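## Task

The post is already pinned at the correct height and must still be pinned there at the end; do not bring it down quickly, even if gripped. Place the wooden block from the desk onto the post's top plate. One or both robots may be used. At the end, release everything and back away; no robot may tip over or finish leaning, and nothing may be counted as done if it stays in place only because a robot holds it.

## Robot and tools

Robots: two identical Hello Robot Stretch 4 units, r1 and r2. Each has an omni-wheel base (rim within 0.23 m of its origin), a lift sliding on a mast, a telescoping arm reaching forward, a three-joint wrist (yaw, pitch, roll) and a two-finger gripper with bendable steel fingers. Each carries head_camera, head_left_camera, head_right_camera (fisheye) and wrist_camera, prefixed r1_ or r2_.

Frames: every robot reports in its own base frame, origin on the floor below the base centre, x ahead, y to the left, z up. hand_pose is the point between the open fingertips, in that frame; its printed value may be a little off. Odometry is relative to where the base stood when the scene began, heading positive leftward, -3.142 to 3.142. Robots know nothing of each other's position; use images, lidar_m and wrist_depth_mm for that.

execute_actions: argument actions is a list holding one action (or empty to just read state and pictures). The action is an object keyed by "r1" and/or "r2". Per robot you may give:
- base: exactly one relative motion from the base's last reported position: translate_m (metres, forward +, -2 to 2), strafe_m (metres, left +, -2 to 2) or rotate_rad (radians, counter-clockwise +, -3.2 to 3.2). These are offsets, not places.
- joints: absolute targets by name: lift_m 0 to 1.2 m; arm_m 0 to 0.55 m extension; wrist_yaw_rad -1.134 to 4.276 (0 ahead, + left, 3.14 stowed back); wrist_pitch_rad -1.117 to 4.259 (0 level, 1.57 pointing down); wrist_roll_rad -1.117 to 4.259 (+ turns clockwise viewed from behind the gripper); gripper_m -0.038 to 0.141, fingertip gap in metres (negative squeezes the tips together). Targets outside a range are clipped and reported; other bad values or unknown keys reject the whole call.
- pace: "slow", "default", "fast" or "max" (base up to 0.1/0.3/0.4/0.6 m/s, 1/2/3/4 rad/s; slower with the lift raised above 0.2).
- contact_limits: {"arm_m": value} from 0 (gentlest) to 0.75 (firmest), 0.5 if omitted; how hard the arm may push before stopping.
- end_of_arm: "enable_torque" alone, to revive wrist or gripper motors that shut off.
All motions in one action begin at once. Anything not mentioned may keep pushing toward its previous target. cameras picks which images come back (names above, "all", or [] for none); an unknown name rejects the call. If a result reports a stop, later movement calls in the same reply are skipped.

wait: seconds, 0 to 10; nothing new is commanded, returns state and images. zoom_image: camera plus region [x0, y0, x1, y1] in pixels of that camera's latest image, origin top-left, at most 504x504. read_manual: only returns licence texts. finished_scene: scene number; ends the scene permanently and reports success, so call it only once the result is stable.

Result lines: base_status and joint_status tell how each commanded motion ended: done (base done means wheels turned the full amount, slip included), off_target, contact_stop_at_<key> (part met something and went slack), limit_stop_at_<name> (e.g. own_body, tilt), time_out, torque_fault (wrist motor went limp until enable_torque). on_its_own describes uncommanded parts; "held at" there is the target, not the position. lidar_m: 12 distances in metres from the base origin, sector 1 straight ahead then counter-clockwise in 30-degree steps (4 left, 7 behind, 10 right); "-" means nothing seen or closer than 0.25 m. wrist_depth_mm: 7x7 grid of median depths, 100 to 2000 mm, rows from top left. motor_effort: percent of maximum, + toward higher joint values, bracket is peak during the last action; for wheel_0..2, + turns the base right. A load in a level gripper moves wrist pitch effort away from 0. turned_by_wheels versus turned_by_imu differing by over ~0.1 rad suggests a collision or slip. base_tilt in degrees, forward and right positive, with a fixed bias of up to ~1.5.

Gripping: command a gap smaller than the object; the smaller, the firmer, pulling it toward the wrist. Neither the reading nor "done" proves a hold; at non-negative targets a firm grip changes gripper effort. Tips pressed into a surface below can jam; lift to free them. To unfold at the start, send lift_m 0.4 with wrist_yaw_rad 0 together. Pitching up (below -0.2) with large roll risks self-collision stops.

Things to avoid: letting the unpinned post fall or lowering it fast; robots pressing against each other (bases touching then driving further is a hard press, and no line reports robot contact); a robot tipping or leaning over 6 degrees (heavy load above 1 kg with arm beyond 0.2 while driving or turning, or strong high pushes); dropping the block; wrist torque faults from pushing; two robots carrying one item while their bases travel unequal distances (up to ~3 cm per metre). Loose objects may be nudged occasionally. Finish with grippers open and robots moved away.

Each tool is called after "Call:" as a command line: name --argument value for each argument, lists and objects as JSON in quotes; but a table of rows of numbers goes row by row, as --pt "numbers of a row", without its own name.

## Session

Call:
execute_actions --actions '[]'

Scene clock: 0.00 s.
r1.base_odometry: x=+0.000 y=+0.000 heading=+0.000 (m, m, rad; r1's odometry frame)
r1.turned_by_wheels: +0.000 (rad since the last result)
r1.turned_by_imu: +0.000 (rad since the last result)
r1.base_tilt: forward=+0.9 right=+0.4 (deg)
r1.lidar_m: 2.40 3.42 1.89 1.16 1.01 1.04 1.25 1.28 1.30 1.58 2.96 2.78
r1.base_status: not commanded
r1.joint_positions: lift_m=+0.264 arm_m=+0.000 wrist_yaw_rad=+3.214 wrist_pitch_rad=-0.014 wrist_roll_rad=-0.010 gripper_m=+0.057
r1.joint_status: not commanded
r1.motor_effort: lift_m=+22 arm_m=-2 wrist_yaw_rad=+2 wrist_pitch_rad=-5 wrist_roll_rad=+0 gripper_m=-2 wheel_0=+0 wheel_1=+0 wheel_2=+1 (%)
r1.hand_pose: x=-0.1234 y=+0.0664 z=+0.4460 quat_wxyz=(-0.036, +0.007, -0.005, +0.999) (m; r1's base frame)
r1.wrist_depth_mm: - - 138 1708 1366 1078 917 / - - 138 1618 1366 1078 931 / - 108 139 1618 1366 1118 946 / 147 142 165 1708 1397 1118 946 / 201 1336 1499 1708 1308 1118 946 / 199 1308 204 1366 1229 1042 960 / 197 1042 1042 - - 976 917
r2.base_odometry: x=+0.000 y=+0.000 heading=+0.000 (m, m, rad; r2's odometry frame)
r2.turned_by_wheels: +0.000 (rad since the last result)
r2.turned_by_imu: +0.000 (rad since the last result)
r2.base_tilt: forward=-0.9 right=+0.7 (deg)
r2.lidar_m: 2.19 1.50 1.43 1.45 1.89 2.70 2.78 2.41 3.28 1.38 1.35 2.50
r2.base_status: not commanded
r2.joint_positions: lift_m=+0.190 arm_m=-0.003 wrist_yaw_rad=+3.138 wrist_pitch_rad=+0.001 wrist_roll_rad=+0.003 gripper_m=+0.057
r2.joint_status: not commanded
r2.motor_effort: lift_m=+19 arm_m=-1 wrist_yaw_rad=-3 wrist_pitch_rad=-8 wrist_roll_rad=-1 gripper_m=-2 wheel_0=+0 wheel_1=+0 wheel_2=+0 (%)
r2.hand_pose: x=-0.1198 y=+0.0884 z=+0.3683 quat_wxyz=(+0.002, +0.000, +0.001, +1.000) (m; r2's base frame)
r2.wrist_depth_mm: - 135 - - - - - / - 116 149 - - - - / - 123 161 - - - - / 136 136 291 - - - - / 1863 - - - - - - / 1182 1336 196 1336 191 1366 1397 / 854 854 917 123 946 878 917
pictures: r1_head_camera, r1_head_left_camera, r1_head_right_camera, r1_wrist_camera, r2_head_camera, r2_head_left_camera, r2_head_right_camera, r2_wrist_camera
camera_calibration (this result's frames):
r1_wrist_camera: T_world_to_cam=[[-0.119009, 0.992072, -0.0403639, -0.0496612], [0.022446, -0.0379542, -0.999027, 0.501343], [-0.992639, -0.119799, -0.0177512, 0.121483], [0, 0, 0, 1]] pos_world=[0.103425, 0.082849, 0.501007]
r2_wrist_camera: T_world_to_cam=[[-0.00383813, 0.999559, 0.0294536, -0.0991143], [0.0325668, 0.0295631, -0.999032, 0.418739], [-0.999462, -0.00287521, -0.0326659, 0.117685], [0, 0, 0, 1]] pos_world=[0.103604, 0.0870297, 0.425097]
Images, in order (width x height): r1_head_camera 420x560, r1_head_left_camera 420x672, r1_head_right_camera 420x672, r1_wrist_camera 616x392, r2_head_camera 420x560, r2_head_left_camera 420x672, r2_head_right_camera 420x672, r2_wrist_camera 616x392.

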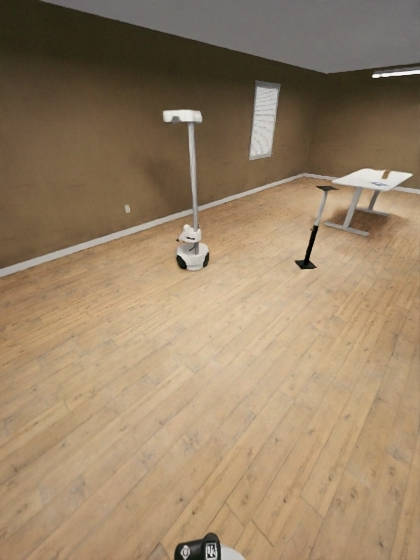

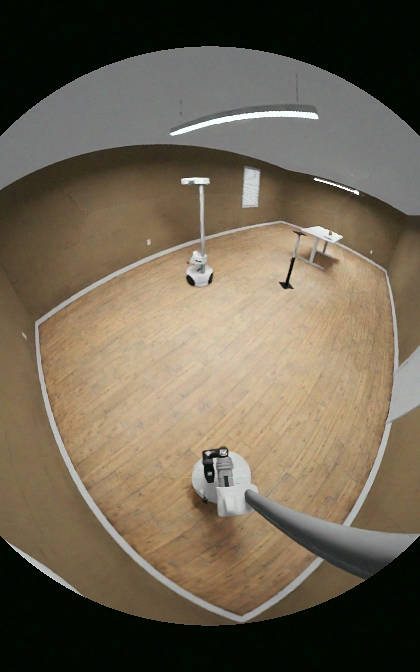

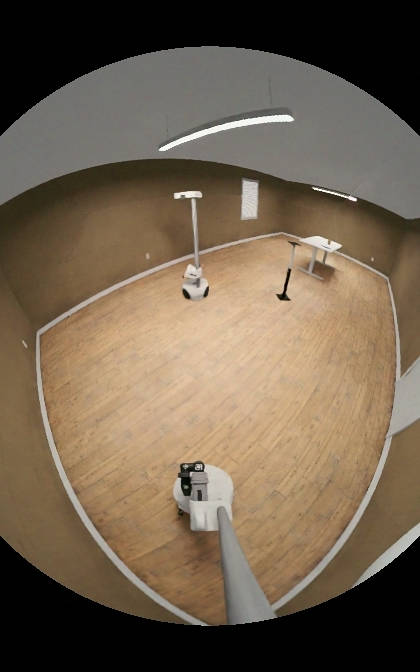

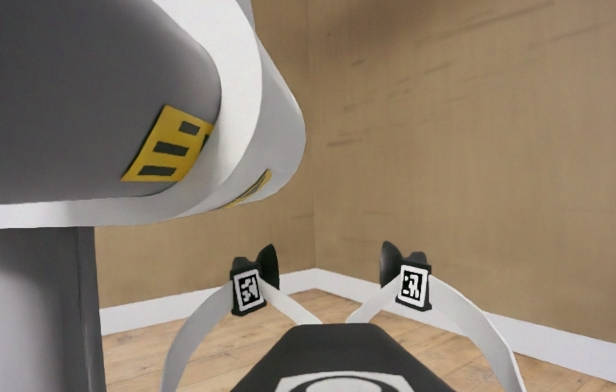

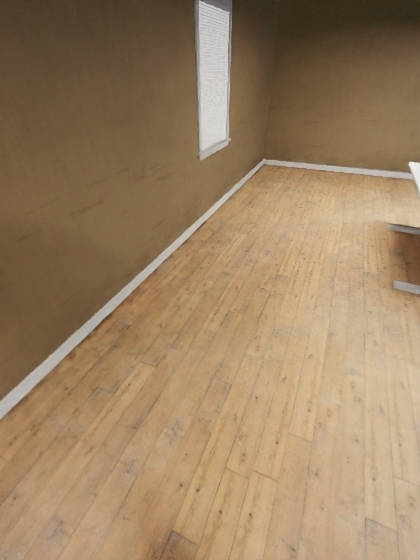

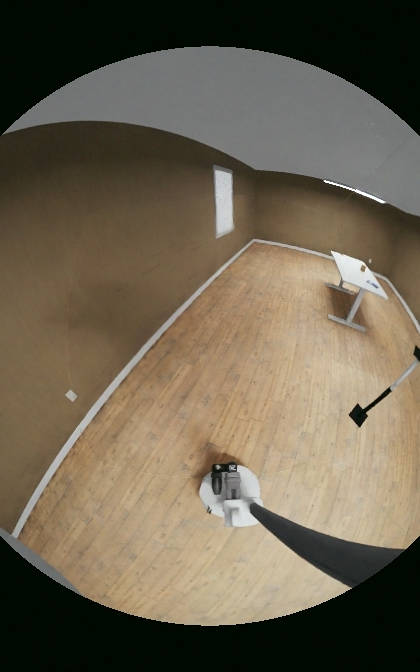

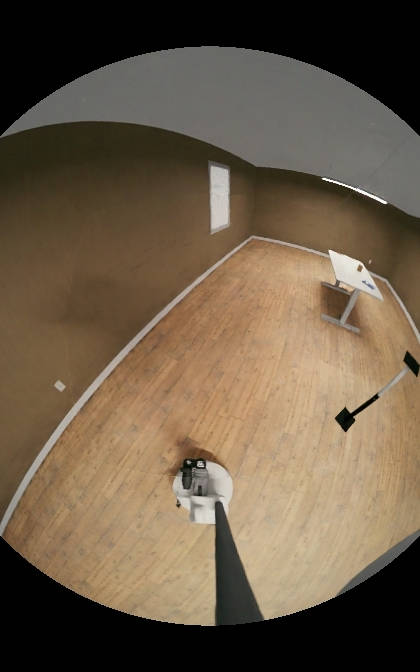

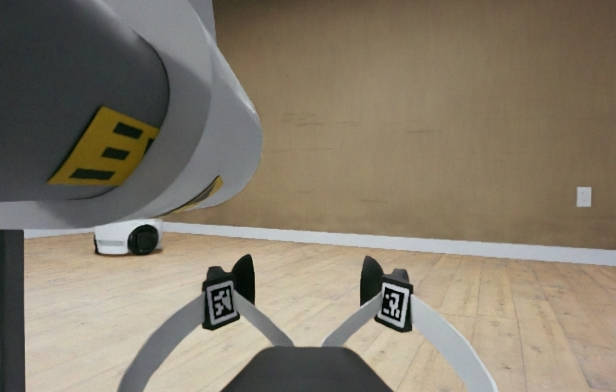

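Call:
execute_actions --actions '[{"r2":{"base":{"rotate_rad":-2.02},"pace":"max"},"r1":{"base":{"rotate_rad":-0.46},"joints":{"lift_m":0.4,"wrist_yaw_rad":0},"pace":"max"}}]' --cameras '[]'

Call:
execute_actions --actions '[{"r2":{"base":{"strafe_m":2},"joints":{"lift_m":0.66,"wrist_yaw_rad":0,"gripper_m":0.14},"pace":"max"},"r1":{"base":{"translate_m":1.5},"joints":{"lift_m":0.75},"pace":"max"}}]' --cameras '["r2_head_left_camera","r2_head_camera","r1_wrist_camera"]'

Scene clock: 3.33 s.
r1.base_odometry: x=+0.000 y=+0.000 heading=-0.460 (m, m, rad; r1's odometry frame)
r1.turned_by_wheels: -0.460 (rad since the last result)
r1.turned_by_imu: -0.452 (rad since the last result)
r1.base_tilt: forward=+1.0 right=+0.6 (deg)
r1.lidar_m: 2.76 2.40 3.41 1.74 1.14 1.03 1.05 1.31 1.29 1.31 1.62 3.41
r1.base_status: done
r1.joint_positions: lift_m=+0.400 arm_m=+0.000 wrist_yaw_rad=+0.001 wrist_pitch_rad=-0.014 wrist_roll_rad=-0.010 gripper_m=+0.057
r1.joint_status: all done
r1.motor_effort: lift_m=+22(27) arm_m=-1(1) wrist_yaw_rad=+1(5) wrist_pitch_rad=-7(6) wrist_roll_rad=+1(1) gripper_m=-3(1) wheel_0=+2(10) wheel_1=+1(10) wheel_2=+1(7) (%)
r1.hand_pose: x=+0.4591 y=-0.0873 z=+0.5822 quat_wxyz=(+1.000, -0.005, -0.007, +0.000) (m; r1's base frame)
r1.wrist_depth_mm: - - - - - - - / - - - - - - - / - - - - - - - / - - - - - - - / - - - - - - - / 1921 1921 203 1708 1537 1618 1708 / 1397 1336 1336 - - 1229 1229
r2.base_odometry: x=+0.000 y=+0.000 heading=-2.020 (m, m, rad; r2's odometry frame)
r2.turned_by_wheels: -2.020 (rad since the last result)
r2.turned_by_imu: -2.022 (rad since the last result)
r2.base_tilt: forward=-0.9 right=+0.8 (deg)
r2.lidar_m: 3.22 1.36 1.34 2.50 2.05 1.48 1.41 1.46 2.05 2.71 2.81 2.34
r2.base_status: done
r2.joint_positions: lift_m=+0.190 arm_m=-0.003 wrist_yaw_rad=+3.138 wrist_pitch_rad=+0.001 wrist_roll_rad=+0.003 gripper_m=+0.057
r2.joint_status: not commanded
r2.motor_effort: lift_m=+19(19) arm_m=-1(0) wrist_yaw_rad=-2(3) wrist_pitch_rad=-8(8) wrist_roll_rad=+2(0) gripper_m=+1(0) wheel_0=+0(9) wheel_1=-2(14) wheel_2=-2(9) (%)
r2.hand_pose: x=-0.1198 y=+0.0885 z=+0.3683 quat_wxyz=(+0.002, +0.000, +0.001, +1.000) (m; r2's base frame)
r2.wrist_depth_mm: - 135 1537 1499 1537 1537 1499 / - 116 149 1576 1537 1499 1537 / - 123 161 1537 1537 1576 1537 / 136 136 290 1537 1499 1537 1576 / 1499 1537 1499 1537 1537 1537 1576 / 1205 1336 196 1336 191 1430 1366 / 842 854 917 123 931 878 931
pictures: none
No camera images: the call's "cameras" was empty. Leave "cameras" out to get every camera's image.

Scene clock: 8.07 s.
r1.base_odometry: x=+1.344 y=-0.665 heading=-0.460 (m, m, rad; r1's odometry frame)
r1.turned_by_wheels: +0.000 (rad since the last result)
r1.turned_by_imu: -0.004 (rad since the last result)
r1.base_tilt: forward=+0.8 right=+0.6 (deg)
r1.lidar_m: 1.22 3.14 2.86 2.90 2.65 2.41 2.42 2.05 1.80 1.83 2.36 2.67
r1.base_status: done
r1.joint_positions: lift_m=+0.750 arm_m=+0.000 wrist_yaw_rad=+0.000 wrist_pitch_rad=-0.014 wrist_roll_rad=-0.010 gripper_m=+0.057
r1.joint_status: all done
r1.motor_effort: lift_m=+22(27) arm_m=-2(2) wrist_yaw_rad=+2(1) wrist_pitch_rad=-6(6) wrist_roll_rad=+1(1) gripper_m=-3(2) wheel_0=+1(8) wheel_1=+0(9) wheel_2=+2(17) (%)
r1.hand_pose: x=+0.4591 y=-0.0874 z=+0.9323 quat_wxyz=(+1.000, -0.005, -0.007, +0.000) (m; r1's base frame)
r1.wrist_depth_mm: - - - - - - - / - - - - - - - / - - - - - - - / - - - - - - - / - - - - - - - / - - 204 - - - - / - - - - - 1921 1983
r2.base_odometry: x=+1.801 y=-0.869 heading=-2.020 (m, m, rad; r2's odometry frame)
r2.turned_by_wheels: +0.000 (rad since the last result)
r2.turned_by_imu: -0.002 (rad since the last result)
r2.base_tilt: forward=-1.1 right=+0.7 (deg)
r2.lidar_m: 3.27 0.71 0.88 3.99 2.04 1.50 1.44 1.48 2.05 4.72 1.39 1.37
r2.base_status: done
r2.joint_positions: lift_m=+0.660 arm_m=-0.003 wrist_yaw_rad=+0.000 wrist_pitch_rad=+0.001 wrist_roll_rad=+0.003 gripper_m=+0.140
r2.joint_status: all done
r2.motor_effort: lift_m=+24(27) arm_m=+0(1) wrist_yaw_rad=-3(10) wrist_pitch_rad=-8(8) wrist_roll_rad=+1(1) gripper_m=-1(1) wheel_0=+1(13) wheel_1=-1(15) wheel_2=+0(0) (%)
r2.hand_pose: x=+0.4569 y=-0.0873 z=+0.8377 quat_wxyz=(+1.000, +0.001, +0.000, +0.000) (m; r2's base frame)
r2.wrist_depth_mm: - - - - - - - / - - - - - - - / - - - - - - - / - - - - - - - / 946 - - - - - - / - 210 - - - 199 - / 1756 1808 1921 123 1863 1808 1983
pictures: r1_wrist_camera, r2_head_camera, r2_head_left_camera
camera_calibration (this result's frames):
r1_wrist_camera: T_world_to_cam=[[0.0474339, -0.998059, -0.0403565, -0.0584398], [-0.019532, 0.0394675, -0.99903, 0.994301], [0.998683, 0.0481761, -0.017622, -0.209777], [0, 0, 0, 1]] pos_world=[0.231694, -0.0874627, 0.987282]
Images, in order (width x height): r1_wrist_camera 616x392, r2_head_camera 420x560, r2_head_left_camera 420x672.

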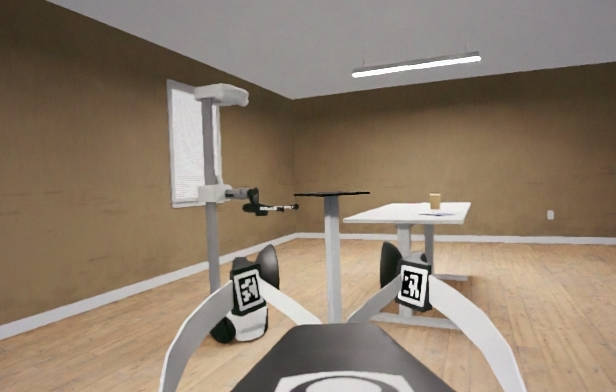

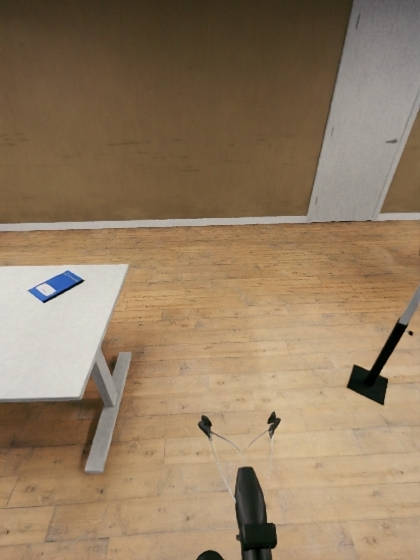

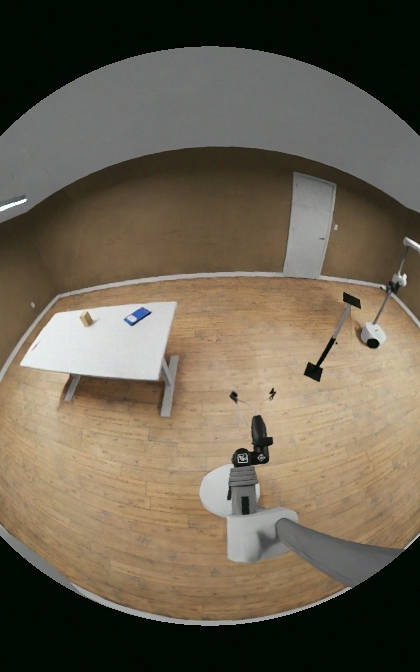

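Call:
execute_actions --actions '[{"r2":{"base":{"strafe_m":1.23},"joints":{"arm_m":0.35},"pace":"max"}}]' --cameras '["r2_wrist_camera","r2_head_camera"]'

Scene clock: 12.73 s.
r1.base_odometry: x=+1.344 y=-0.665 heading=-0.460 (m, m, rad; r1's odometry frame)
r1.turned_by_wheels: +0.000 (rad since the last result)
r1.turned_by_imu: +0.000 (rad since the last result)
r1.base_tilt: forward=+0.8 right=+0.6 (deg)
r1.lidar_m: 1.22 3.12 2.88 2.88 2.64 2.42 2.44 2.03 1.81 1.83 2.36 2.68
r1.base_status: not commanded
r1.joint_positions: lift_m=+0.750 arm_m=+0.000 wrist_yaw_rad=+0.000 wrist_pitch_rad=-0.014 wrist_roll_rad=-0.010 gripper_m=+0.057
r1.joint_status: not commanded
r1.motor_effort: lift_m=+22(22) arm_m=-1(1) wrist_yaw_rad=+2(2) wrist_pitch_rad=-6(5) wrist_roll_rad=+1(1) gripper_m=-2(3) wheel_0=+1(1) wheel_1=+0(0) wheel_2=+2(2) (%)
r1.hand_pose: x=+0.4591 y=-0.0874 z=+0.9323 quat_wxyz=(+1.000, -0.005, -0.007, +0.000) (m; r1's base frame)
r1.wrist_depth_mm: - - - - - - - / - - - - - - - / - - - - - - - / - - - - - - - / - - - - - - - / - - 204 - - - - / - - - - - 1921 1983
r2.base_odometry: x=+2.909 y=-1.403 heading=-2.020 (m, m, rad; r2's odometry frame)
r2.turned_by_wheels: +0.000 (rad since the last result)
r2.turned_by_imu: -0.002 (rad since the last result)
r2.base_tilt: forward=-0.9 right=+0.8 (deg)
r2.lidar_m: 0.61 0.64 0.91 2.76 2.08 1.48 1.41 1.50 2.07 5.58 0.89 0.65
r2.base_status: done
r2.joint_positions: lift_m=+0.660 arm_m=+0.349 wrist_yaw_rad=+0.000 wrist_pitch_rad=+0.001 wrist_roll_rad=+0.003 gripper_m=+0.140
r2.joint_status: all done
r2.motor_effort: lift_m=+23(24) arm_m=+6(7) wrist_yaw_rad=-2(1) wrist_pitch_rad=-7(8) wrist_roll_rad=+0(1) gripper_m=+2(1) wheel_0=+2(11) wheel_1=-2(15) wheel_2=+0(0) (%)
r2.hand_pose: x=+0.8083 y=-0.0874 z=+0.8378 quat_wxyz=(+1.000, +0.001, +0.000, +0.000) (m; r2's base frame)
r2.wrist_depth_mm: - - - - - - - / - - - - - - - / - - - - - - - / - - - - - - - / - - - 750 - - - / 512 211 449 517 455 198 544 / 357 349 364 123 368 347 368
pictures: r2_head_camera, r2_wrist_camera
camera_calibration (this result's frames):
r2_wrist_camera: T_world_to_cam=[[0.00754489, -0.999538, 0.0294548, -0.117509], [-0.0324191, -0.0296846, -0.999033, 0.910017], [0.999446, 0.0065827, -0.032628, -0.554744], [0, 0, 0, 1]] pos_world=[0.584825, -0.086789, 0.894498]
Images, in order (width x height): r2_head_camera 420x560, r2_wrist_camera 616x392.

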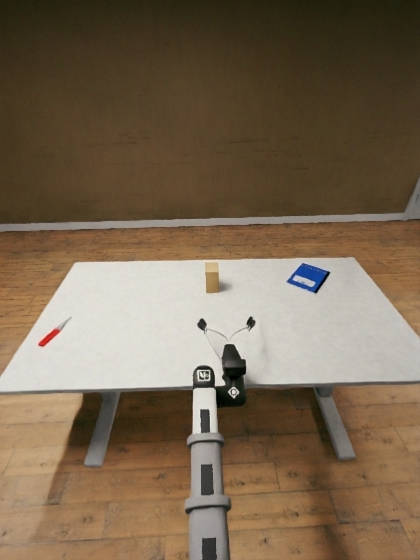

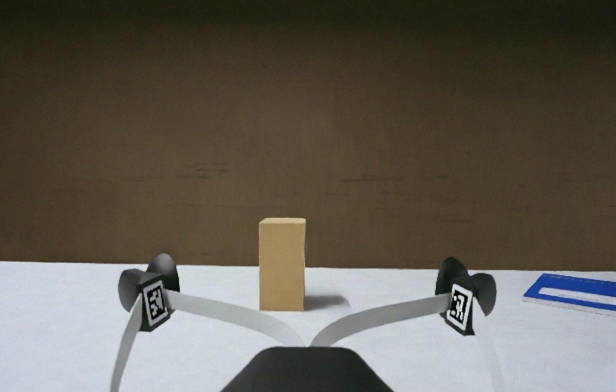

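Call:
execute_actions --actions '[{"r2":{"base":{"strafe_m":0.035},"joints":{"arm_m":0.5,"lift_m":0.635},"pace":"fast"}}]' --cameras '[]'

Call:
execute_actions --actions '[{"r2":{"base":{"translate_m":0.14},"joints":{"gripper_m":0.11}}}]' --cameras '["r2_wrist_camera"]'

Scene clock: 14.37 s.
r1.base_odometry: x=+1.344 y=-0.665 heading=-0.460 (m, m, rad; r1's odometry frame)
r1.turned_by_wheels: +0.000 (rad since the last result)
r1.turned_by_imu: +0.000 (rad since the last result)
r1.base_tilt: forward=+1.0 right=+0.5 (deg)
r1.lidar_m: 1.24 3.15 2.85 2.87 2.65 2.41 2.45 2.03 1.81 1.84 2.34 2.67
r1.base_status: not commanded
r1.joint_positions: lift_m=+0.750 arm_m=+0.000 wrist_yaw_rad=+0.000 wrist_pitch_rad=-0.014 wrist_roll_rad=-0.010 gripper_m=+0.057
r1.joint_status: not commanded
r1.motor_effort: lift_m=+22(22) arm_m=-2(2) wrist_yaw_rad=+2(2) wrist_pitch_rad=-5(5) wrist_roll_rad=+1(2) gripper_m=-1(3) wheel_0=+0(0) wheel_1=+0(0) wheel_2=+2(2) (%)
r1.hand_pose: x=+0.4591 y=-0.0874 z=+0.9323 quat_wxyz=(+1.000, -0.005, -0.007, +0.000) (m; r1's base frame)
r1.wrist_depth_mm: - - - - - - - / - - - - - - - / - - - - - - - / - - - - - - - / - - - - - - - / - - 204 - - - - / - - - - - 1983 -
r2.base_odometry: x=+2.941 y=-1.419 heading=-2.020 (m, m, rad; r2's odometry frame)
r2.turned_by_wheels: +0.000 (rad since the last result)
r2.turned_by_imu: -0.001 (rad since the last result)
r2.base_tilt: forward=-0.9 right=+0.7 (deg)
r2.lidar_m: 0.61 0.65 2.84 2.74 2.07 1.47 1.42 1.50 2.07 5.57 0.89 0.64
r2.base_status: done
r2.joint_positions: lift_m=+0.635 arm_m=+0.499 wrist_yaw_rad=+0.000 wrist_pitch_rad=+0.001 wrist_roll_rad=+0.003 gripper_m=+0.140
r2.joint_status: all done
r2.motor_effort: lift_m=+15(21) arm_m=+6(5) wrist_yaw_rad=-2(1) wrist_pitch_rad=-8(8) wrist_roll_rad=+3(2) gripper_m=+2(0) wheel_0=+0(9) wheel_1=-1(12) wheel_2=+0(0) (%)
r2.hand_pose: x=+0.9583 y=-0.0874 z=+0.8134 quat_wxyz=(+1.000, +0.001, +0.000, +0.000) (m; r2's base frame)
r2.wrist_depth_mm: - - - - - - - / - - - - - - - / - - - - - - - / - - - - - - - / - - - 368 - - - / 439 210 382 370 389 199 466 / 304 297 310 123 315 296 314
pictures: none
No camera images: the call's "cameras" was empty. Leave "cameras" out to get every camera's image.

Scene clock: 16.13 s.
r1.base_odometry: x=+1.344 y=-0.665 heading=-0.460 (m, m, rad; r1's odometry frame)
r1.turned_by_wheels: +0.000 (rad since the last result)
r1.turned_by_imu: +0.000 (rad since the last result)
r1.base_tilt: forward=+0.9 right=+0.6 (deg)
r1.lidar_m: 1.24 3.11 2.86 2.89 2.65 2.41 2.45 2.04 1.83 1.83 2.37 2.65
r1.base_status: not commanded
r1.joint_positions: lift_m=+0.750 arm_m=+0.000 wrist_yaw_rad=+0.000 wrist_pitch_rad=-0.014 wrist_roll_rad=-0.010 gripper_m=+0.057
r1.joint_status: not commanded
r1.motor_effort: lift_m=+22(22) arm_m=-1(2) wrist_yaw_rad=+2(2) wrist_pitch_rad=-5(5) wrist_roll_rad=+2(1) gripper_m=-1(2) wheel_0=+0(0) wheel_1=+0(0) wheel_2=+2(2) (%)
r1.hand_pose: x=+0.4591 y=-0.0874 z=+0.9323 quat_wxyz=(+1.000, -0.005, -0.007, +0.000) (m; r1's base frame)
r1.wrist_depth_mm: - - - - - - - / - - - - - - - / - - - - - - - / - - - - - - - / - - - - - - - / - - 203 - - - - / - - - - - 1921 1983
r2.base_odometry: x=+2.880 y=-1.545 heading=-2.020 (m, m, rad; r2's odometry frame)
r2.turned_by_wheels: +0.000 (rad since the last result)
r2.turned_by_imu: -0.001 (rad since the last result)
r2.base_tilt: forward=-0.8 right=+0.8 (deg)
r2.lidar_m: 0.46 0.51 0.71 2.72 2.28 1.64 1.57 1.66 2.24 5.98 0.67 0.49
r2.base_status: done
r2.joint_positions: lift_m=+0.635 arm_m=+0.499 wrist_yaw_rad=+0.000 wrist_pitch_rad=+0.001 wrist_roll_rad=+0.003 gripper_m=+0.110
r2.joint_status: all done
r2.motor_effort: lift_m=+15(15) arm_m=+6(6) wrist_yaw_rad=-2(3) wrist_pitch_rad=-8(7) wrist_roll_rad=+1(1) gripper_m=+3(1) wheel_0=+2(4) wheel_1=+2(6) wheel_2=+2(9) (%)
r2.hand_pose: x=+0.9583 y=-0.0874 z=+0.8134 quat_wxyz=(+1.000, +0.001, +0.000, +0.000) (m; r2's base frame)
r2.wrist_depth_mm: - - - - - - - / - - - - - - - / - - - - - - - / - - - - - - - / - - - 229 - - - / 442 407 229 229 213 424 459 / 303 290 309 118 314 296 315
pictures: r2_wrist_camera
camera_calibration (this result's frames):
r2_wrist_camera: T_world_to_cam=[[0.00753462, -0.999538, 0.0294544, -0.117916], [-0.0324599, -0.0296842, -0.999032, 0.890587], [0.999445, 0.00657124, -0.0326685, -0.705436], [0, 0, 0, 1]] pos_world=[0.734841, -0.0867897, 0.870152]
Images, in order (width x height): r2_wrist_camera 616x392.

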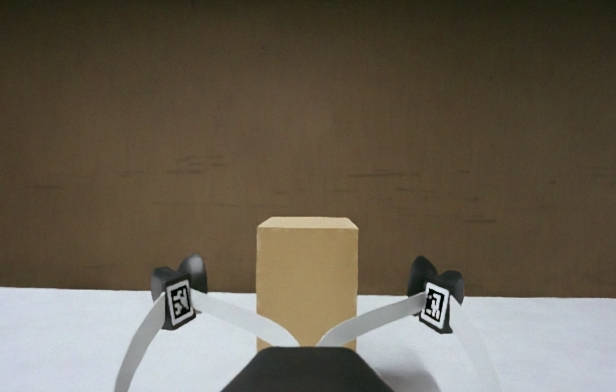

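Call:
execute_actions --actions '[{"r2":{"joints":{"arm_m":0.54,"lift_m":0.62}}}]' --cameras '[]'

Call:
execute_actions --actions '[{"r2":{"joints":{"gripper_m":0.02}}}]' --cameras '[]'

Call:
execute_actions --actions '[{"r2":{"joints":{"lift_m":0.65}}}]' --cameras '[]'

Call:
execute_actions --actions '[{"r2":{"base":{"strafe_m":-2},"joints":{"lift_m":0.91,"arm_m":0.4},"pace":"fast"},"r1":{"joints":{"lift_m":0.76}}}]' --cameras '["r2_wrist_camera","r2_head_camera","r1_wrist_camera"]'

Scene clock: 17.70 s.
r1.base_odometry: x=+1.344 y=-0.665 heading=-0.460 (m, m, rad; r1's odometry frame)
r1.turned_by_wheels: +0.000 (rad since the last result)
r1.turned_by_imu: +0.000 (rad since the last result)
r1.base_tilt: forward=+0.9 right=+0.5 (deg)
r1.lidar_m: 1.25 3.15 2.86 2.90 2.61 2.41 2.44 2.05 1.82 1.83 2.37 2.65
r1.base_status: not commanded
r1.joint_positions: lift_m=+0.750 arm_m=+0.000 wrist_yaw_rad=+0.000 wrist_pitch_rad=-0.014 wrist_roll_rad=-0.010 gripper_m=+0.057
r1.joint_status: not commanded
r1.motor_effort: lift_m=+22(22) arm_m=-2(2) wrist_yaw_rad=+2(2) wrist_pitch_rad=-6(5) wrist_roll_rad=+0(1) gripper_m=-1(2) wheel_0=+0(0) wheel_1=+0(0) wheel_2=+2(2) (%)
r1.hand_pose: x=+0.4591 y=-0.0874 z=+0.9323 quat_wxyz=(+1.000, -0.005, -0.007, +0.000) (m; r1's base frame)
r1.wrist_depth_mm: - - - - - - - / - - - - - - - / - - - - - - - / - - - - - - - / - - - - - - - / - - 204 - - - - / - - - - - 1921 1921
r2.base_odometry: x=+2.880 y=-1.545 heading=-2.020 (m, m, rad; r2's odometry frame)
r2.turned_by_wheels: +0.000 (rad since the last result)
r2.turned_by_imu: +0.000 (rad since the last result)
r2.base_tilt: forward=-0.8 right=+0.7 (deg)
r2.lidar_m: 0.47 0.49 0.71 2.74 2.28 1.62 1.56 1.64 2.26 5.99 0.66 0.49
r2.base_status: not commanded
r2.joint_positions: lift_m=+0.620 arm_m=+0.539 wrist_yaw_rad=+0.000 wrist_pitch_rad=+0.001 wrist_roll_rad=+0.003 gripper_m=+0.110
r2.joint_status: all done
r2.motor_effort: lift_m=+15(15) arm_m=+7(8) wrist_yaw_rad=-2(1) wrist_pitch_rad=-8(8) wrist_roll_rad=-1(0) gripper_m=-2(1) wheel_0=+2(1) wheel_1=+2(2) wheel_2=+2(2) (%)
r2.hand_pose: x=+0.9983 y=-0.0874 z=+0.7984 quat_wxyz=(+1.000, +0.001, +0.000, +0.000) (m; r2's base frame)
r2.wrist_depth_mm: - - - - - - - / - - - - - - - / - - - - - - - / - - - - - - - / - - - 189 - - - / 397 368 211 189 195 382 418 / 273 259 278 118 282 264 282
pictures: none
No camera images: the call's "cameras" was empty. Leave "cameras" out to get every camera's image.

Scene clock: 19.43 s.
r1.base_odometry: x=+1.344 y=-0.665 heading=-0.460 (m, m, rad; r1's odometry frame)
r1.turned_by_wheels: +0.000 (rad since the last result)
r1.turned_by_imu: +0.000 (rad since the last result)
r1.base_tilt: forward=+0.9 right=+0.6 (deg)
r1.lidar_m: 1.23 3.14 2.87 2.88 2.64 2.41 2.42 2.04 1.83 1.83 2.36 2.67
r1.base_status: not commanded
r1.joint_positions: lift_m=+0.750 arm_m=+0.000 wrist_yaw_rad=+0.000 wrist_pitch_rad=-0.014 wrist_roll_rad=-0.010 gripper_m=+0.057
r1.joint_status: not commanded
r1.motor_effort: lift_m=+22(22) arm_m=-2(2) wrist_yaw_rad=+2(2) wrist_pitch_rad=-5(5) wrist_roll_rad=+1(0) gripper_m=-2(3) wheel_0=+0(0) wheel_1=+0(0) wheel_2=+2(2) (%)
r1.hand_pose: x=+0.4591 y=-0.0874 z=+0.9323 quat_wxyz=(+1.000, -0.005, -0.007, +0.000) (m; r1's base frame)
r1.wrist_depth_mm: - - - - - - - / - - - - - - - / - - - - - - - / - - - - - - - / - - - - - - - / - - 204 - - - - / - - - - - 1921 1983
r2.base_odometry: x=+2.880 y=-1.545 heading=-2.020 (m, m, rad; r2's odometry frame)
r2.turned_by_wheels: +0.000 (rad since the last result)
r2.turned_by_imu: -0.001 (rad since the last result)
r2.base_tilt: forward=-1.0 right=+0.7 (deg)
r2.lidar_m: 0.47 0.50 0.71 2.73 2.26 1.62 1.57 1.63 2.26 6.00 0.69 0.48
r2.base_status: not commanded
r2.joint_positions: lift_m=+0.620 arm_m=+0.539 wrist_yaw_rad=+0.000 wrist_pitch_rad=+0.001 wrist_roll_rad=+0.003 gripper_m=+0.020
r2.joint_status: all done
r2.motor_effort: lift_m=+15(15) arm_m=+6(6) wrist_yaw_rad=-4(1) wrist_pitch_rad=-7(7) wrist_roll_rad=+2(1) gripper_m=-19(21) wheel_0=+2(2) wheel_1=+2(2) wheel_2=+2(2) (%)
r2.hand_pose: x=+0.9983 y=-0.0874 z=+0.7984 quat_wxyz=(+1.000, +0.001, +0.000, +0.000) (m; r2's base frame)
r2.wrist_depth_mm: - - - - - - - / - - - - - - - / - - - - - - - / - - - - - - - / - - - 176 - - - / 397 399 178 176 178 413 415 / 272 252 277 141 279 250 282
pictures: none
No camera images: the call's "cameras" was empty. Leave "cameras" out to get every camera's image.

Scene clock: 20.37 s.
r1.base_odometry: x=+1.344 y=-0.665 heading=-0.460 (m, m, rad; r1's odometry frame)
r1.turned_by_wheels: +0.000 (rad since the last result)
r1.turned_by_imu: +0.000 (rad since the last result)
r1.base_tilt: forward=+0.8 right=+0.6 (deg)
r1.lidar_m: 1.23 3.12 2.86 2.91 2.65 2.42 2.44 2.03 1.82 1.85 2.35 2.66
r1.base_status: not commanded
r1.joint_positions: lift_m=+0.750 arm_m=+0.000 wrist_yaw_rad=+0.000 wrist_pitch_rad=-0.014 wrist_roll_rad=-0.010 gripper_m=+0.057
r1.joint_status: not commanded
r1.motor_effort: lift_m=+22(22) arm_m=-2(1) wrist_yaw_rad=+2(2) wrist_pitch_rad=-6(6) wrist_roll_rad=+1(1) gripper_m=-3(2) wheel_0=+1(1) wheel_1=+0(0) wheel_2=+2(2) (%)
r1.hand_pose: x=+0.4591 y=-0.0874 z=+0.9323 quat_wxyz=(+1.000, -0.005, -0.007, +0.000) (m; r1's base frame)
r1.wrist_depth_mm: - - - - - - - / - - - - - - - / - - - - - - - / - - - - - - - / - - - - - - - / - - 204 - - - - / - - - - - 1921 1921
r2.base_odometry: x=+2.880 y=-1.545 heading=-2.020 (m, m, rad; r2's odometry frame)
r2.turned_by_wheels: +0.000 (rad since the last result)
r2.turned_by_imu: +0.000 (rad since the last result)
r2.base_tilt: forward=-0.9 right=+0.7 (deg)
r2.lidar_m: 0.47 0.50 0.70 2.73 2.27 1.63 1.56 1.63 2.26 5.98 0.67 0.50
r2.base_status: not commanded
r2.joint_positions: lift_m=+0.650 arm_m=+0.539 wrist_yaw_rad=+0.000 wrist_pitch_rad=+0.004 wrist_roll_rad=+0.003 gripper_m=+0.020
r2.joint_status: all done
r2.motor_effort: lift_m=+26(28) arm_m=+6(6) wrist_yaw_rad=-2(1) wrist_pitch_rad=-18(19) wrist_roll_rad=+0(1) gripper_m=-20(17) wheel_0=+2(2) wheel_1=+2(2) wheel_2=+2(2) (%)
r2.hand_pose: x=+0.9983 y=-0.0874 z=+0.8265 quat_wxyz=(+1.000, +0.001, +0.002, +0.000) (m; r2's base frame)
r2.wrist_depth_mm: - - - - - - - / - - - - - - - / - - - - - - - / - - - - - - - / - - - 176 - - - / 469 477 179 176 178 - - / 327 301 332 141 336 298 336
pictures: none
No camera images: the call's "cameras" was empty. Leave "cameras" out to get every camera's image.

Scene clock: 26.53 s.
r1.base_odometry: x=+1.344 y=-0.665 heading=-0.460 (m, m, rad; r1's odometry frame)
r1.turned_by_wheels: +0.000 (rad since the last result)
r1.turned_by_imu: +0.000 (rad since the last result)
r1.base_tilt: forward=+0.9 right=+0.6 (deg)
r1.lidar_m: 1.23 1.80 2.88 2.88 2.63 2.42 2.44 2.04 1.80 1.82 2.35 2.66
r1.base_status: not commanded
r1.joint_positions: lift_m=+0.760 arm_m=+0.000 wrist_yaw_rad=+0.000 wrist_pitch_rad=-0.014 wrist_roll_rad=-0.010 gripper_m=+0.057
r1.joint_status: all done
r1.motor_effort: lift_m=+23(24) arm_m=-2(2) wrist_yaw_rad=+2(2) wrist_pitch_rad=-7(6) wrist_roll_rad=+1(1) gripper_m=-1(3) wheel_0=+1(0) wheel_1=+0(0) wheel_2=+2(2) (%)
r1.hand_pose: x=+0.4591 y=-0.0874 z=+0.9422 quat_wxyz=(+1.000, -0.005, -0.007, +0.000) (m; r1's base frame)
r1.wrist_depth_mm: - - - - - - - / - - - - - - - / - - - - - - - / - - - - - - - / - - - - - - - / - - 204 - - - - / - 1921 1863 - - 1983 1983
r2.base_odometry: x=+1.078 y=-0.676 heading=-2.020 (m, m, rad; r2's odometry frame)
r2.turned_by_wheels: +0.000 (rad since the last result)
r2.turned_by_imu: -0.002 (rad since the last result)
r2.base_tilt: forward=-0.8 right=+0.7 (deg)
r2.lidar_m: 0.85 1.59 1.22 1.96 2.28 1.64 1.56 1.63 2.23 3.99 1.77 0.85
r2.base_status: done
r2.joint_positions: lift_m=+0.910 arm_m=+0.401 wrist_yaw_rad=+0.000 wrist_pitch_rad=+0.004 wrist_roll_rad=+0.003 gripper_m=+0.020
r2.joint_status: all done
r2.motor_effort: lift_m=+26(28) arm_m=-6(7) wrist_yaw_rad=+0(4) wrist_pitch_rad=-18(20) wrist_roll_rad=+1(0) gripper_m=-17(16) wheel_0=+0(10) wheel_1=+2(9) wheel_2=+1(2) (%)
r2.hand_pose: x=+0.8605 y=-0.0874 z=+1.0865 quat_wxyz=(+1.000, +0.001, +0.002, +0.000) (m; r2's base frame)
r2.wrist_depth_mm: - - - - - - - / - - - - - - - / - - - - - - - / - - - - - - - / - - - 176 - - - / - - 179 177 178 - - / - - - 141 - - -
pictures: r1_wrist_camera, r2_head_camera, r2_wrist_camera
camera_calibration (this result's frames):
r1_wrist_camera: T_world_to_cam=[[0.0474341, -0.998059, -0.0403569, -0.0580397], [-0.0195351, 0.0394677, -0.99903, 1.0042], [0.998683, 0.0481764, -0.0176251, -0.2096], [0, 0, 0, 1]] pos_world=[0.231694, -0.0874627, 0.997188]
r2_wrist_camera: T_world_to_cam=[[0.0074718, -0.999539, 0.0294277, -0.125189], [-0.0361299, -0.0296792, -0.998906, 1.16325], [0.999319, 0.00640041, -0.036335, -0.594682], [0, 0, 0, 1]] pos_world=[0.637241, -0.0868008, 1.14406]
Images, in order (width x height): r1_wrist_camera 616x392, r2_head_camera 420x560, r2_wrist_camera 616x392.

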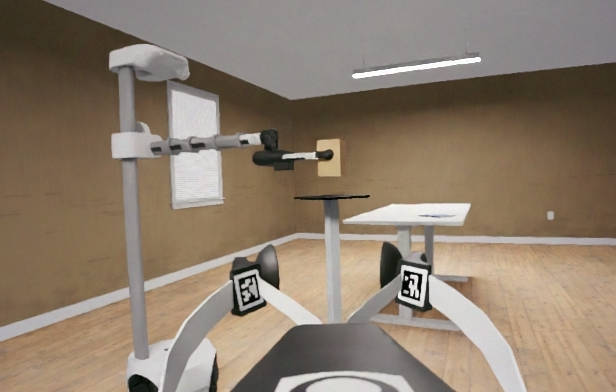

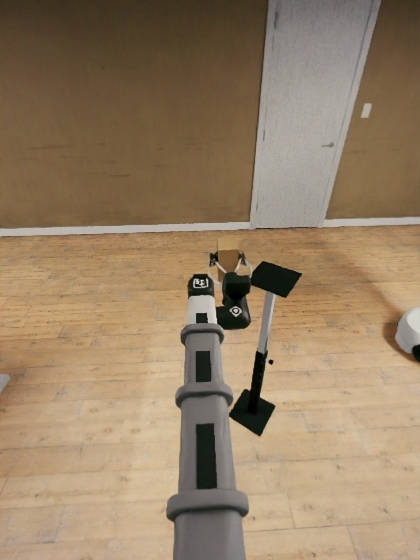

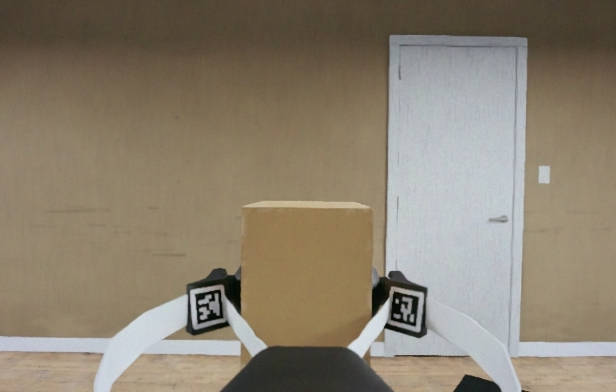

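Call:
execute_actions --actions '[{"r2":{"base":{"strafe_m":-0.19},"joints":{"lift_m":0.875,"arm_m":0.46}}}]' --cameras '["r2_wrist_camera","r2_head_camera","r1_wrist_camera","r1_head_camera"]'

Call:
zoom_image --camera "r1_wrist_camera" --region '[250,120,410,230]'

Scene clock: 28.87 s.
r1.base_odometry: x=+1.344 y=-0.665 heading=-0.460 (m, m, rad; r1's odometry frame)
r1.turned_by_wheels: +0.000 (rad since the last result)
r1.turned_by_imu: +0.000 (rad since the last result)
r1.base_tilt: forward=+0.9 right=+0.5 (deg)
r1.lidar_m: 1.24 1.66 2.87 2.88 2.65 2.42 2.46 2.04 1.82 1.83 2.35 2.67
r1.base_status: not commanded
r1.joint_positions: lift_m=+0.760 arm_m=+0.000 wrist_yaw_rad=+0.000 wrist_pitch_rad=-0.014 wrist_roll_rad=-0.010 gripper_m=+0.057
r1.joint_status: not commanded
r1.motor_effort: lift_m=+23(23) arm_m=-2(2) wrist_yaw_rad=+2(2) wrist_pitch_rad=-4(6) wrist_roll_rad=+1(1) gripper_m=-1(2) wheel_0=+1(1) wheel_1=+0(0) wheel_2=+2(2) (%)
r1.hand_pose: x=+0.4591 y=-0.0874 z=+0.9422 quat_wxyz=(+1.000, -0.005, -0.007, +0.000) (m; r1's base frame)
r1.wrist_depth_mm: - - - - - - - / - - - - - - - / - - - - - - - / - - - - - - - / - - - - - - - / - - 203 - - - - / - 1618 - - - 1921 1983
r2.base_odometry: x=+0.907 y=-0.594 heading=-2.020 (m, m, rad; r2's odometry frame)
r2.turned_by_wheels: +0.000 (rad since the last result)
r2.turned_by_imu: -0.001 (rad since the last result)
r2.base_tilt: forward=-0.9 right=+0.7 (deg)
r2.lidar_m: 0.85 3.27 1.41 1.95 2.27 1.63 1.56 1.61 2.24 3.79 1.67 1.47
r2.base_status: done
r2.joint_positions: lift_m=+0.875 arm_m=+0.459 wrist_yaw_rad=+0.000 wrist_pitch_rad=+0.004 wrist_roll_rad=+0.003 gripper_m=+0.020
r2.joint_status: all done
r2.motor_effort: lift_m=+16(24) arm_m=+6(7) wrist_yaw_rad=-3(3) wrist_pitch_rad=-18(18) wrist_roll_rad=+2(1) gripper_m=-16(17) wheel_0=-1(8) wheel_1=-1(9) wheel_2=+1(0) (%)
r2.hand_pose: x=+0.9182 y=-0.0874 z=+1.0522 quat_wxyz=(+1.000, +0.001, +0.002, +0.000) (m; r2's base frame)
r2.wrist_depth_mm: - - - - - - - / - - - - - - - / - - - - - - - / - - - - - - - / - - - 176 - - - / - - 179 177 179 - - / - - - 141 - - -
pictures: r1_head_camera, r1_wrist_camera, r2_head_camera, r2_wrist_camera
camera_calibration (this result's frames):
r1_wrist_camera: T_world_to_cam=[[0.047434, -0.998059, -0.0403568, -0.0580398], [-0.0195349, 0.0394676, -0.99903, 1.0042], [0.998683, 0.0481764, -0.0176249, -0.2096], [0, 0, 0, 1]] pos_world=[0.231694, -0.0874627, 0.997188]
r2_wrist_camera: T_world_to_cam=[[0.00742198, -0.999539, 0.0294272, -0.124581], [-0.0362011, -0.0296773, -0.998904, 1.13119], [0.999317, 0.00634855, -0.0364047, -0.653572], [0, 0, 0, 1]] pos_world=[0.695001, -0.0868042, 1.10982]
Images, in order (width x height): r1_head_camera 420x560, r1_wrist_camera 616x392, r2_head_camera 420x560, r2_wrist_camera 616x392.

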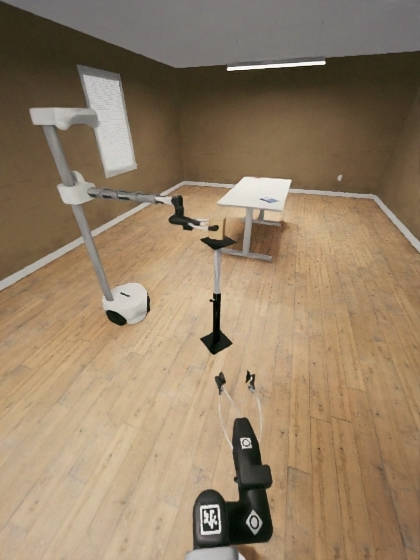

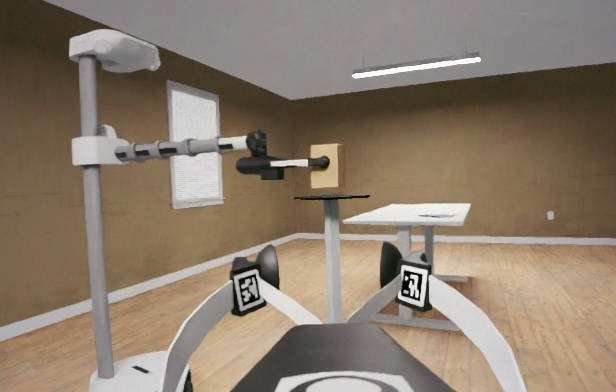

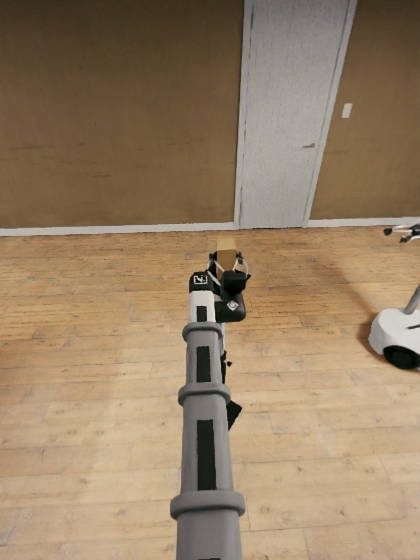

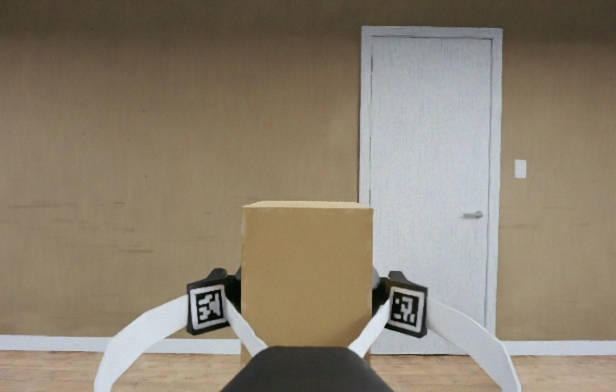

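Region (250, 120, 410, 230) of r1_wrist_camera's 616x392 image, scaled by 3.150; it fills the top 346 rows of this view, and the rest is white.

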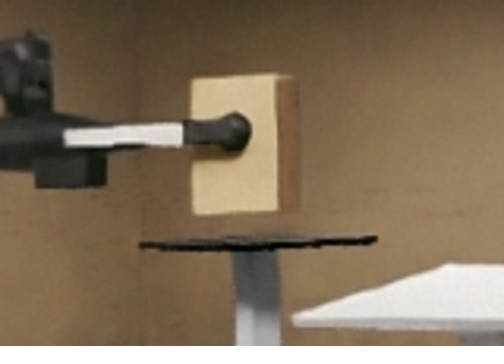

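Call:
execute_actions --actions '[{"r2":{"joints":{"lift_m":0.851},"pace":"slow"}}]' --cameras '["r2_wrist_camera","r1_wrist_camera"]'

Scene clock: 30.20 s.
r1.base_odometry: x=+1.344 y=-0.665 heading=-0.460 (m, m, rad; r1's odometry frame)
r1.turned_by_wheels: +0.000 (rad since the last result)
r1.turned_by_imu: +0.000 (rad since the last result)
r1.base_tilt: forward=+0.9 right=+0.5 (deg)
r1.lidar_m: 1.24 1.66 2.86 2.90 2.64 2.42 2.45 2.03 1.81 1.82 2.37 2.67
r1.base_status: not commanded
r1.joint_positions: lift_m=+0.760 arm_m=+0.000 wrist_yaw_rad=+0.000 wrist_pitch_rad=-0.014 wrist_roll_rad=-0.010 gripper_m=+0.057
r1.joint_status: not commanded
r1.motor_effort: lift_m=+23(24) arm_m=-2(2) wrist_yaw_rad=+2(2) wrist_pitch_rad=-5(5) wrist_roll_rad=+1(1) gripper_m=-2(1) wheel_0=+1(0) wheel_1=+0(0) wheel_2=+2(2) (%)
r1.hand_pose: x=+0.4591 y=-0.0874 z=+0.9422 quat_wxyz=(+1.000, -0.005, -0.007, +0.000) (m; r1's base frame)
r1.wrist_depth_mm: - - - - - - - / - - - - - - - / - 1576 - - - - - / - - - - - - - / - - - - - - - / - - 204 - - - - / - 1618 - - - 1921 1983
r2.base_odometry: x=+0.907 y=-0.594 heading=-2.020 (m, m, rad; r2's odometry frame)
r2.turned_by_wheels: +0.000 (rad since the last result)
r2.turned_by_imu: +0.000 (rad since the last result)
r2.base_tilt: forward=-1.0 right=+0.8 (deg)
r2.lidar_m: 0.86 3.26 1.40 1.95 2.26 1.63 1.56 1.64 2.23 3.79 1.66 1.48
r2.base_status: not commanded
r2.joint_positions: lift_m=+0.851 arm_m=+0.459 wrist_yaw_rad=+0.000 wrist_pitch_rad=+0.004 wrist_roll_rad=+0.003 gripper_m=+0.020
r2.joint_status: all done
r2.motor_effort: lift_m=+16(16) arm_m=+6(7) wrist_yaw_rad=-3(3) wrist_pitch_rad=-18(19) wrist_roll_rad=+0(1) gripper_m=-18(18) wheel_0=-1(1) wheel_1=+0(1) wheel_2=+1(1) (%)
r2.hand_pose: x=+0.9182 y=-0.0874 z=+1.0282 quat_wxyz=(+1.000, +0.001, +0.002, +0.000) (m; r2's base frame)
r2.wrist_depth_mm: - - - - - - - / - - - - - - - / - - - - - - - / - - - - - - - / - - - 176 - - - / - - 178 177 179 - - / - - - 141 - - -
pictures: r1_wrist_camera, r2_wrist_camera
camera_calibration (this result's frames):
r1_wrist_camera: T_world_to_cam=[[0.0474339, -0.998059, -0.0403567, -0.0580399], [-0.019535, 0.0394675, -0.99903, 1.0042], [0.998683, 0.0481763, -0.017625, -0.2096], [0, 0, 0, 1]] pos_world=[0.231694, -0.0874627, 0.997188]
r2_wrist_camera: T_world_to_cam=[[0.007422, -0.999539, 0.0294272, -0.123876], [-0.0361981, -0.0296773, -0.998904, 1.10723], [0.999317, 0.00634866, -0.0364017, -0.654451], [0, 0, 0, 1]] pos_world=[0.695004, -0.0868042, 1.08584]
Images, in order (width x height): r1_wrist_camera 616x392, r2_wrist_camera 616x392.

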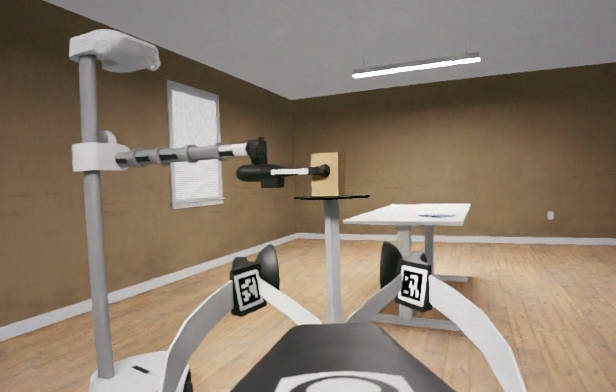

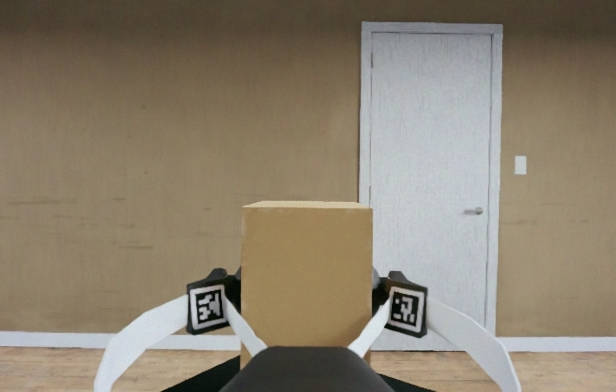

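Call:
execute_actions --actions '[{"r2":{"joints":{"lift_m":0.846,"gripper_m":0.12}}}]' --cameras '[]'

Call:
execute_actions --actions '[{"r2":{"joints":{"arm_m":0},"pace":"fast"}}]' --cameras '["r2_wrist_camera","r2_head_camera"]'

Scene clock: 32.43 s.
r1.base_odometry: x=+1.344 y=-0.665 heading=-0.460 (m, m, rad; r1's odometry frame)
r1.turned_by_wheels: +0.000 (rad since the last result)
r1.turned_by_imu: +0.000 (rad since the last result)
r1.base_tilt: forward=+0.8 right=+0.5 (deg)
r1.lidar_m: 1.23 1.65 2.87 2.88 2.63 2.42 2.45 2.04 1.82 1.83 2.36 2.68
r1.base_status: not commanded
r1.joint_positions: lift_m=+0.760 arm_m=+0.000 wrist_yaw_rad=+0.000 wrist_pitch_rad=-0.014 wrist_roll_rad=-0.010 gripper_m=+0.057
r1.joint_status: not commanded
r1.motor_effort: lift_m=+23(23) arm_m=-1(1) wrist_yaw_rad=+2(2) wrist_pitch_rad=-5(6) wrist_roll_rad=+2(1) gripper_m=-2(2) wheel_0=+1(0) wheel_1=+0(0) wheel_2=+2(2) (%)
r1.hand_pose: x=+0.4591 y=-0.0874 z=+0.9422 quat_wxyz=(+1.000, -0.005, -0.007, +0.000) (m; r1's base frame)
r1.wrist_depth_mm: - - - - - - - / - - - - - - - / - - - - - - - / - - - - - - - / - - - - - - - / - - 203 - - - - / - 1661 - - - 1921 1983
r2.base_odometry: x=+0.907 y=-0.594 heading=-2.020 (m, m, rad; r2's odometry frame)
r2.turned_by_wheels: +0.000 (rad since the last result)
r2.turned_by_imu: -0.001 (rad since the last result)
r2.base_tilt: forward=-0.8 right=+0.8 (deg)
r2.lidar_m: 0.86 3.26 1.41 1.95 2.22 1.63 1.56 1.62 2.24 3.80 1.66 1.47
r2.base_status: not commanded
r2.joint_positions: lift_m=+0.846 arm_m=+0.459 wrist_yaw_rad=+0.000 wrist_pitch_rad=+0.001 wrist_roll_rad=+0.003 gripper_m=+0.120
r2.joint_status: all done
r2.motor_effort: lift_m=+15(17) arm_m=+6(6) wrist_yaw_rad=-1(3) wrist_pitch_rad=-9(19) wrist_roll_rad=-1(0) gripper_m=+1(16) wheel_0=+0(1) wheel_1=-1(1) wheel_2=+1(1) (%)
r2.hand_pose: x=+0.9183 y=-0.0874 z=+1.0243 quat_wxyz=(+1.000, +0.001, +0.001, +0.000) (m; r2's base frame)
r2.wrist_depth_mm: - - - - - - - / - - - - - - - / - - - - - - - / - - - - - - - / - - - 188 - - - / - - 212 188 200 - - / - - - 119 - - -
pictures: none
No camera images: the call's "cameras" was empty. Leave "cameras" out to get every camera's image.

Scene clock: 34.47 s.
r1.base_odometry: x=+1.344 y=-0.665 heading=-0.460 (m, m, rad; r1's odometry frame)
r1.turned_by_wheels: +0.000 (rad since the last result)
r1.turned_by_imu: +0.000 (rad since the last result)
r1.base_tilt: forward=+0.8 right=+0.4 (deg)
r1.lidar_m: 1.23 1.54 2.86 2.89 2.64 2.41 2.45 2.03 1.80 1.83 2.35 2.67
r1.base_status: not commanded
r1.joint_positions: lift_m=+0.760 arm_m=+0.000 wrist_yaw_rad=+0.000 wrist_pitch_rad=-0.014 wrist_roll_rad=-0.010 gripper_m=+0.057
r1.joint_status: not commanded
r1.motor_effort: lift_m=+23(23) arm_m=-1(1) wrist_yaw_rad=+2(2) wrist_pitch_rad=-5(5) wrist_roll_rad=+2(1) gripper_m=-2(3) wheel_0=+0(0) wheel_1=+0(0) wheel_2=+2(2) (%)
r1.hand_pose: x=+0.4591 y=-0.0874 z=+0.9422 quat_wxyz=(+1.000, -0.005, -0.007, +0.000) (m; r1's base frame)
r1.wrist_depth_mm: - - - - - - - / - - - - - - - / - - - - - - - / - - - - - - - / - - - - - - - / - - 204 - - - - / - 1661 - - - 1921 1983
r2.base_odometry: x=+0.907 y=-0.594 heading=-2.020 (m, m, rad; r2's odometry frame)
r2.turned_by_wheels: +0.000 (rad since the last result)
r2.turned_by_imu: -0.001 (rad since the last result)
r2.base_tilt: forward=-0.9 right=+0.7 (deg)
r2.lidar_m: 0.79 3.26 1.41 1.94 2.26 1.63 1.56 1.64 2.24 3.79 1.68 1.46
r2.base_status: not commanded
r2.joint_positions: lift_m=+0.846 arm_m=+0.001 wrist_yaw_rad=+0.000 wrist_pitch_rad=+0.001 wrist_roll_rad=+0.003 gripper_m=+0.120
r2.joint_status: all done
r2.motor_effort: lift_m=+15(15) arm_m=-7(8) wrist_yaw_rad=-2(3) wrist_pitch_rad=-8(10) wrist_roll_rad=+0(2) gripper_m=-1(0) wheel_0=-1(1) wheel_1=-1(1) wheel_2=+1(1) (%)
r2.hand_pose: x=+0.4605 y=-0.0875 z=+1.0244 quat_wxyz=(+1.000, +0.001, +0.000, +0.000) (m; r2's base frame)
r2.wrist_depth_mm: - - - - - - - / - - - - - - - / - - - - - - - / - - - - - - - / - - - 668 - - - / - - - - - - - / - - - 120 - - -
pictures: r2_head_camera, r2_wrist_camera
camera_calibration (this result's frames):
r2_wrist_camera: T_world_to_cam=[[0.00723869, -0.99954, 0.0294569, -0.120333], [-0.0325945, -0.0296779, -0.999028, 1.08525], [0.999442, 0.00627152, -0.0327943, -0.200937], [0, 0, 0, 1]] pos_world=[0.237069, -0.086809, 1.08115]
Images, in order (width x height): r2_head_camera 420x560, r2_wrist_camera 616x392.

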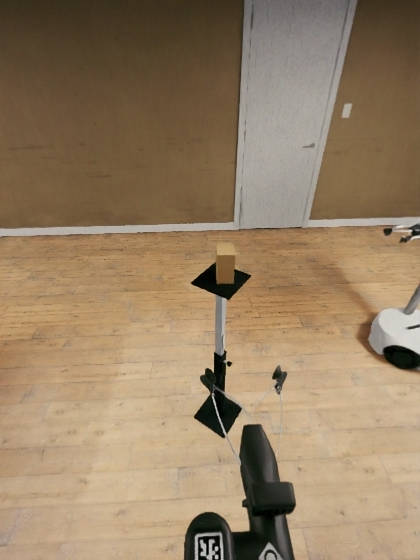

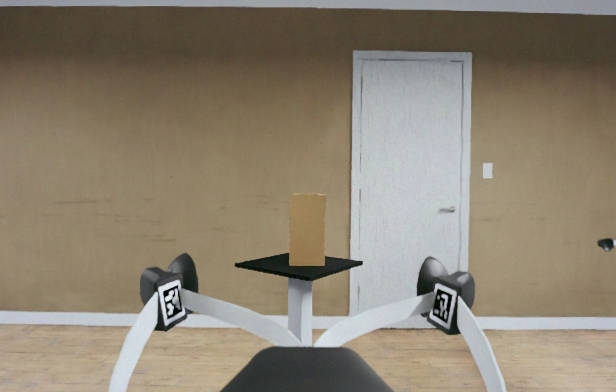

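Call:
finished_scene --scene 2

The scene is finished: the task was done.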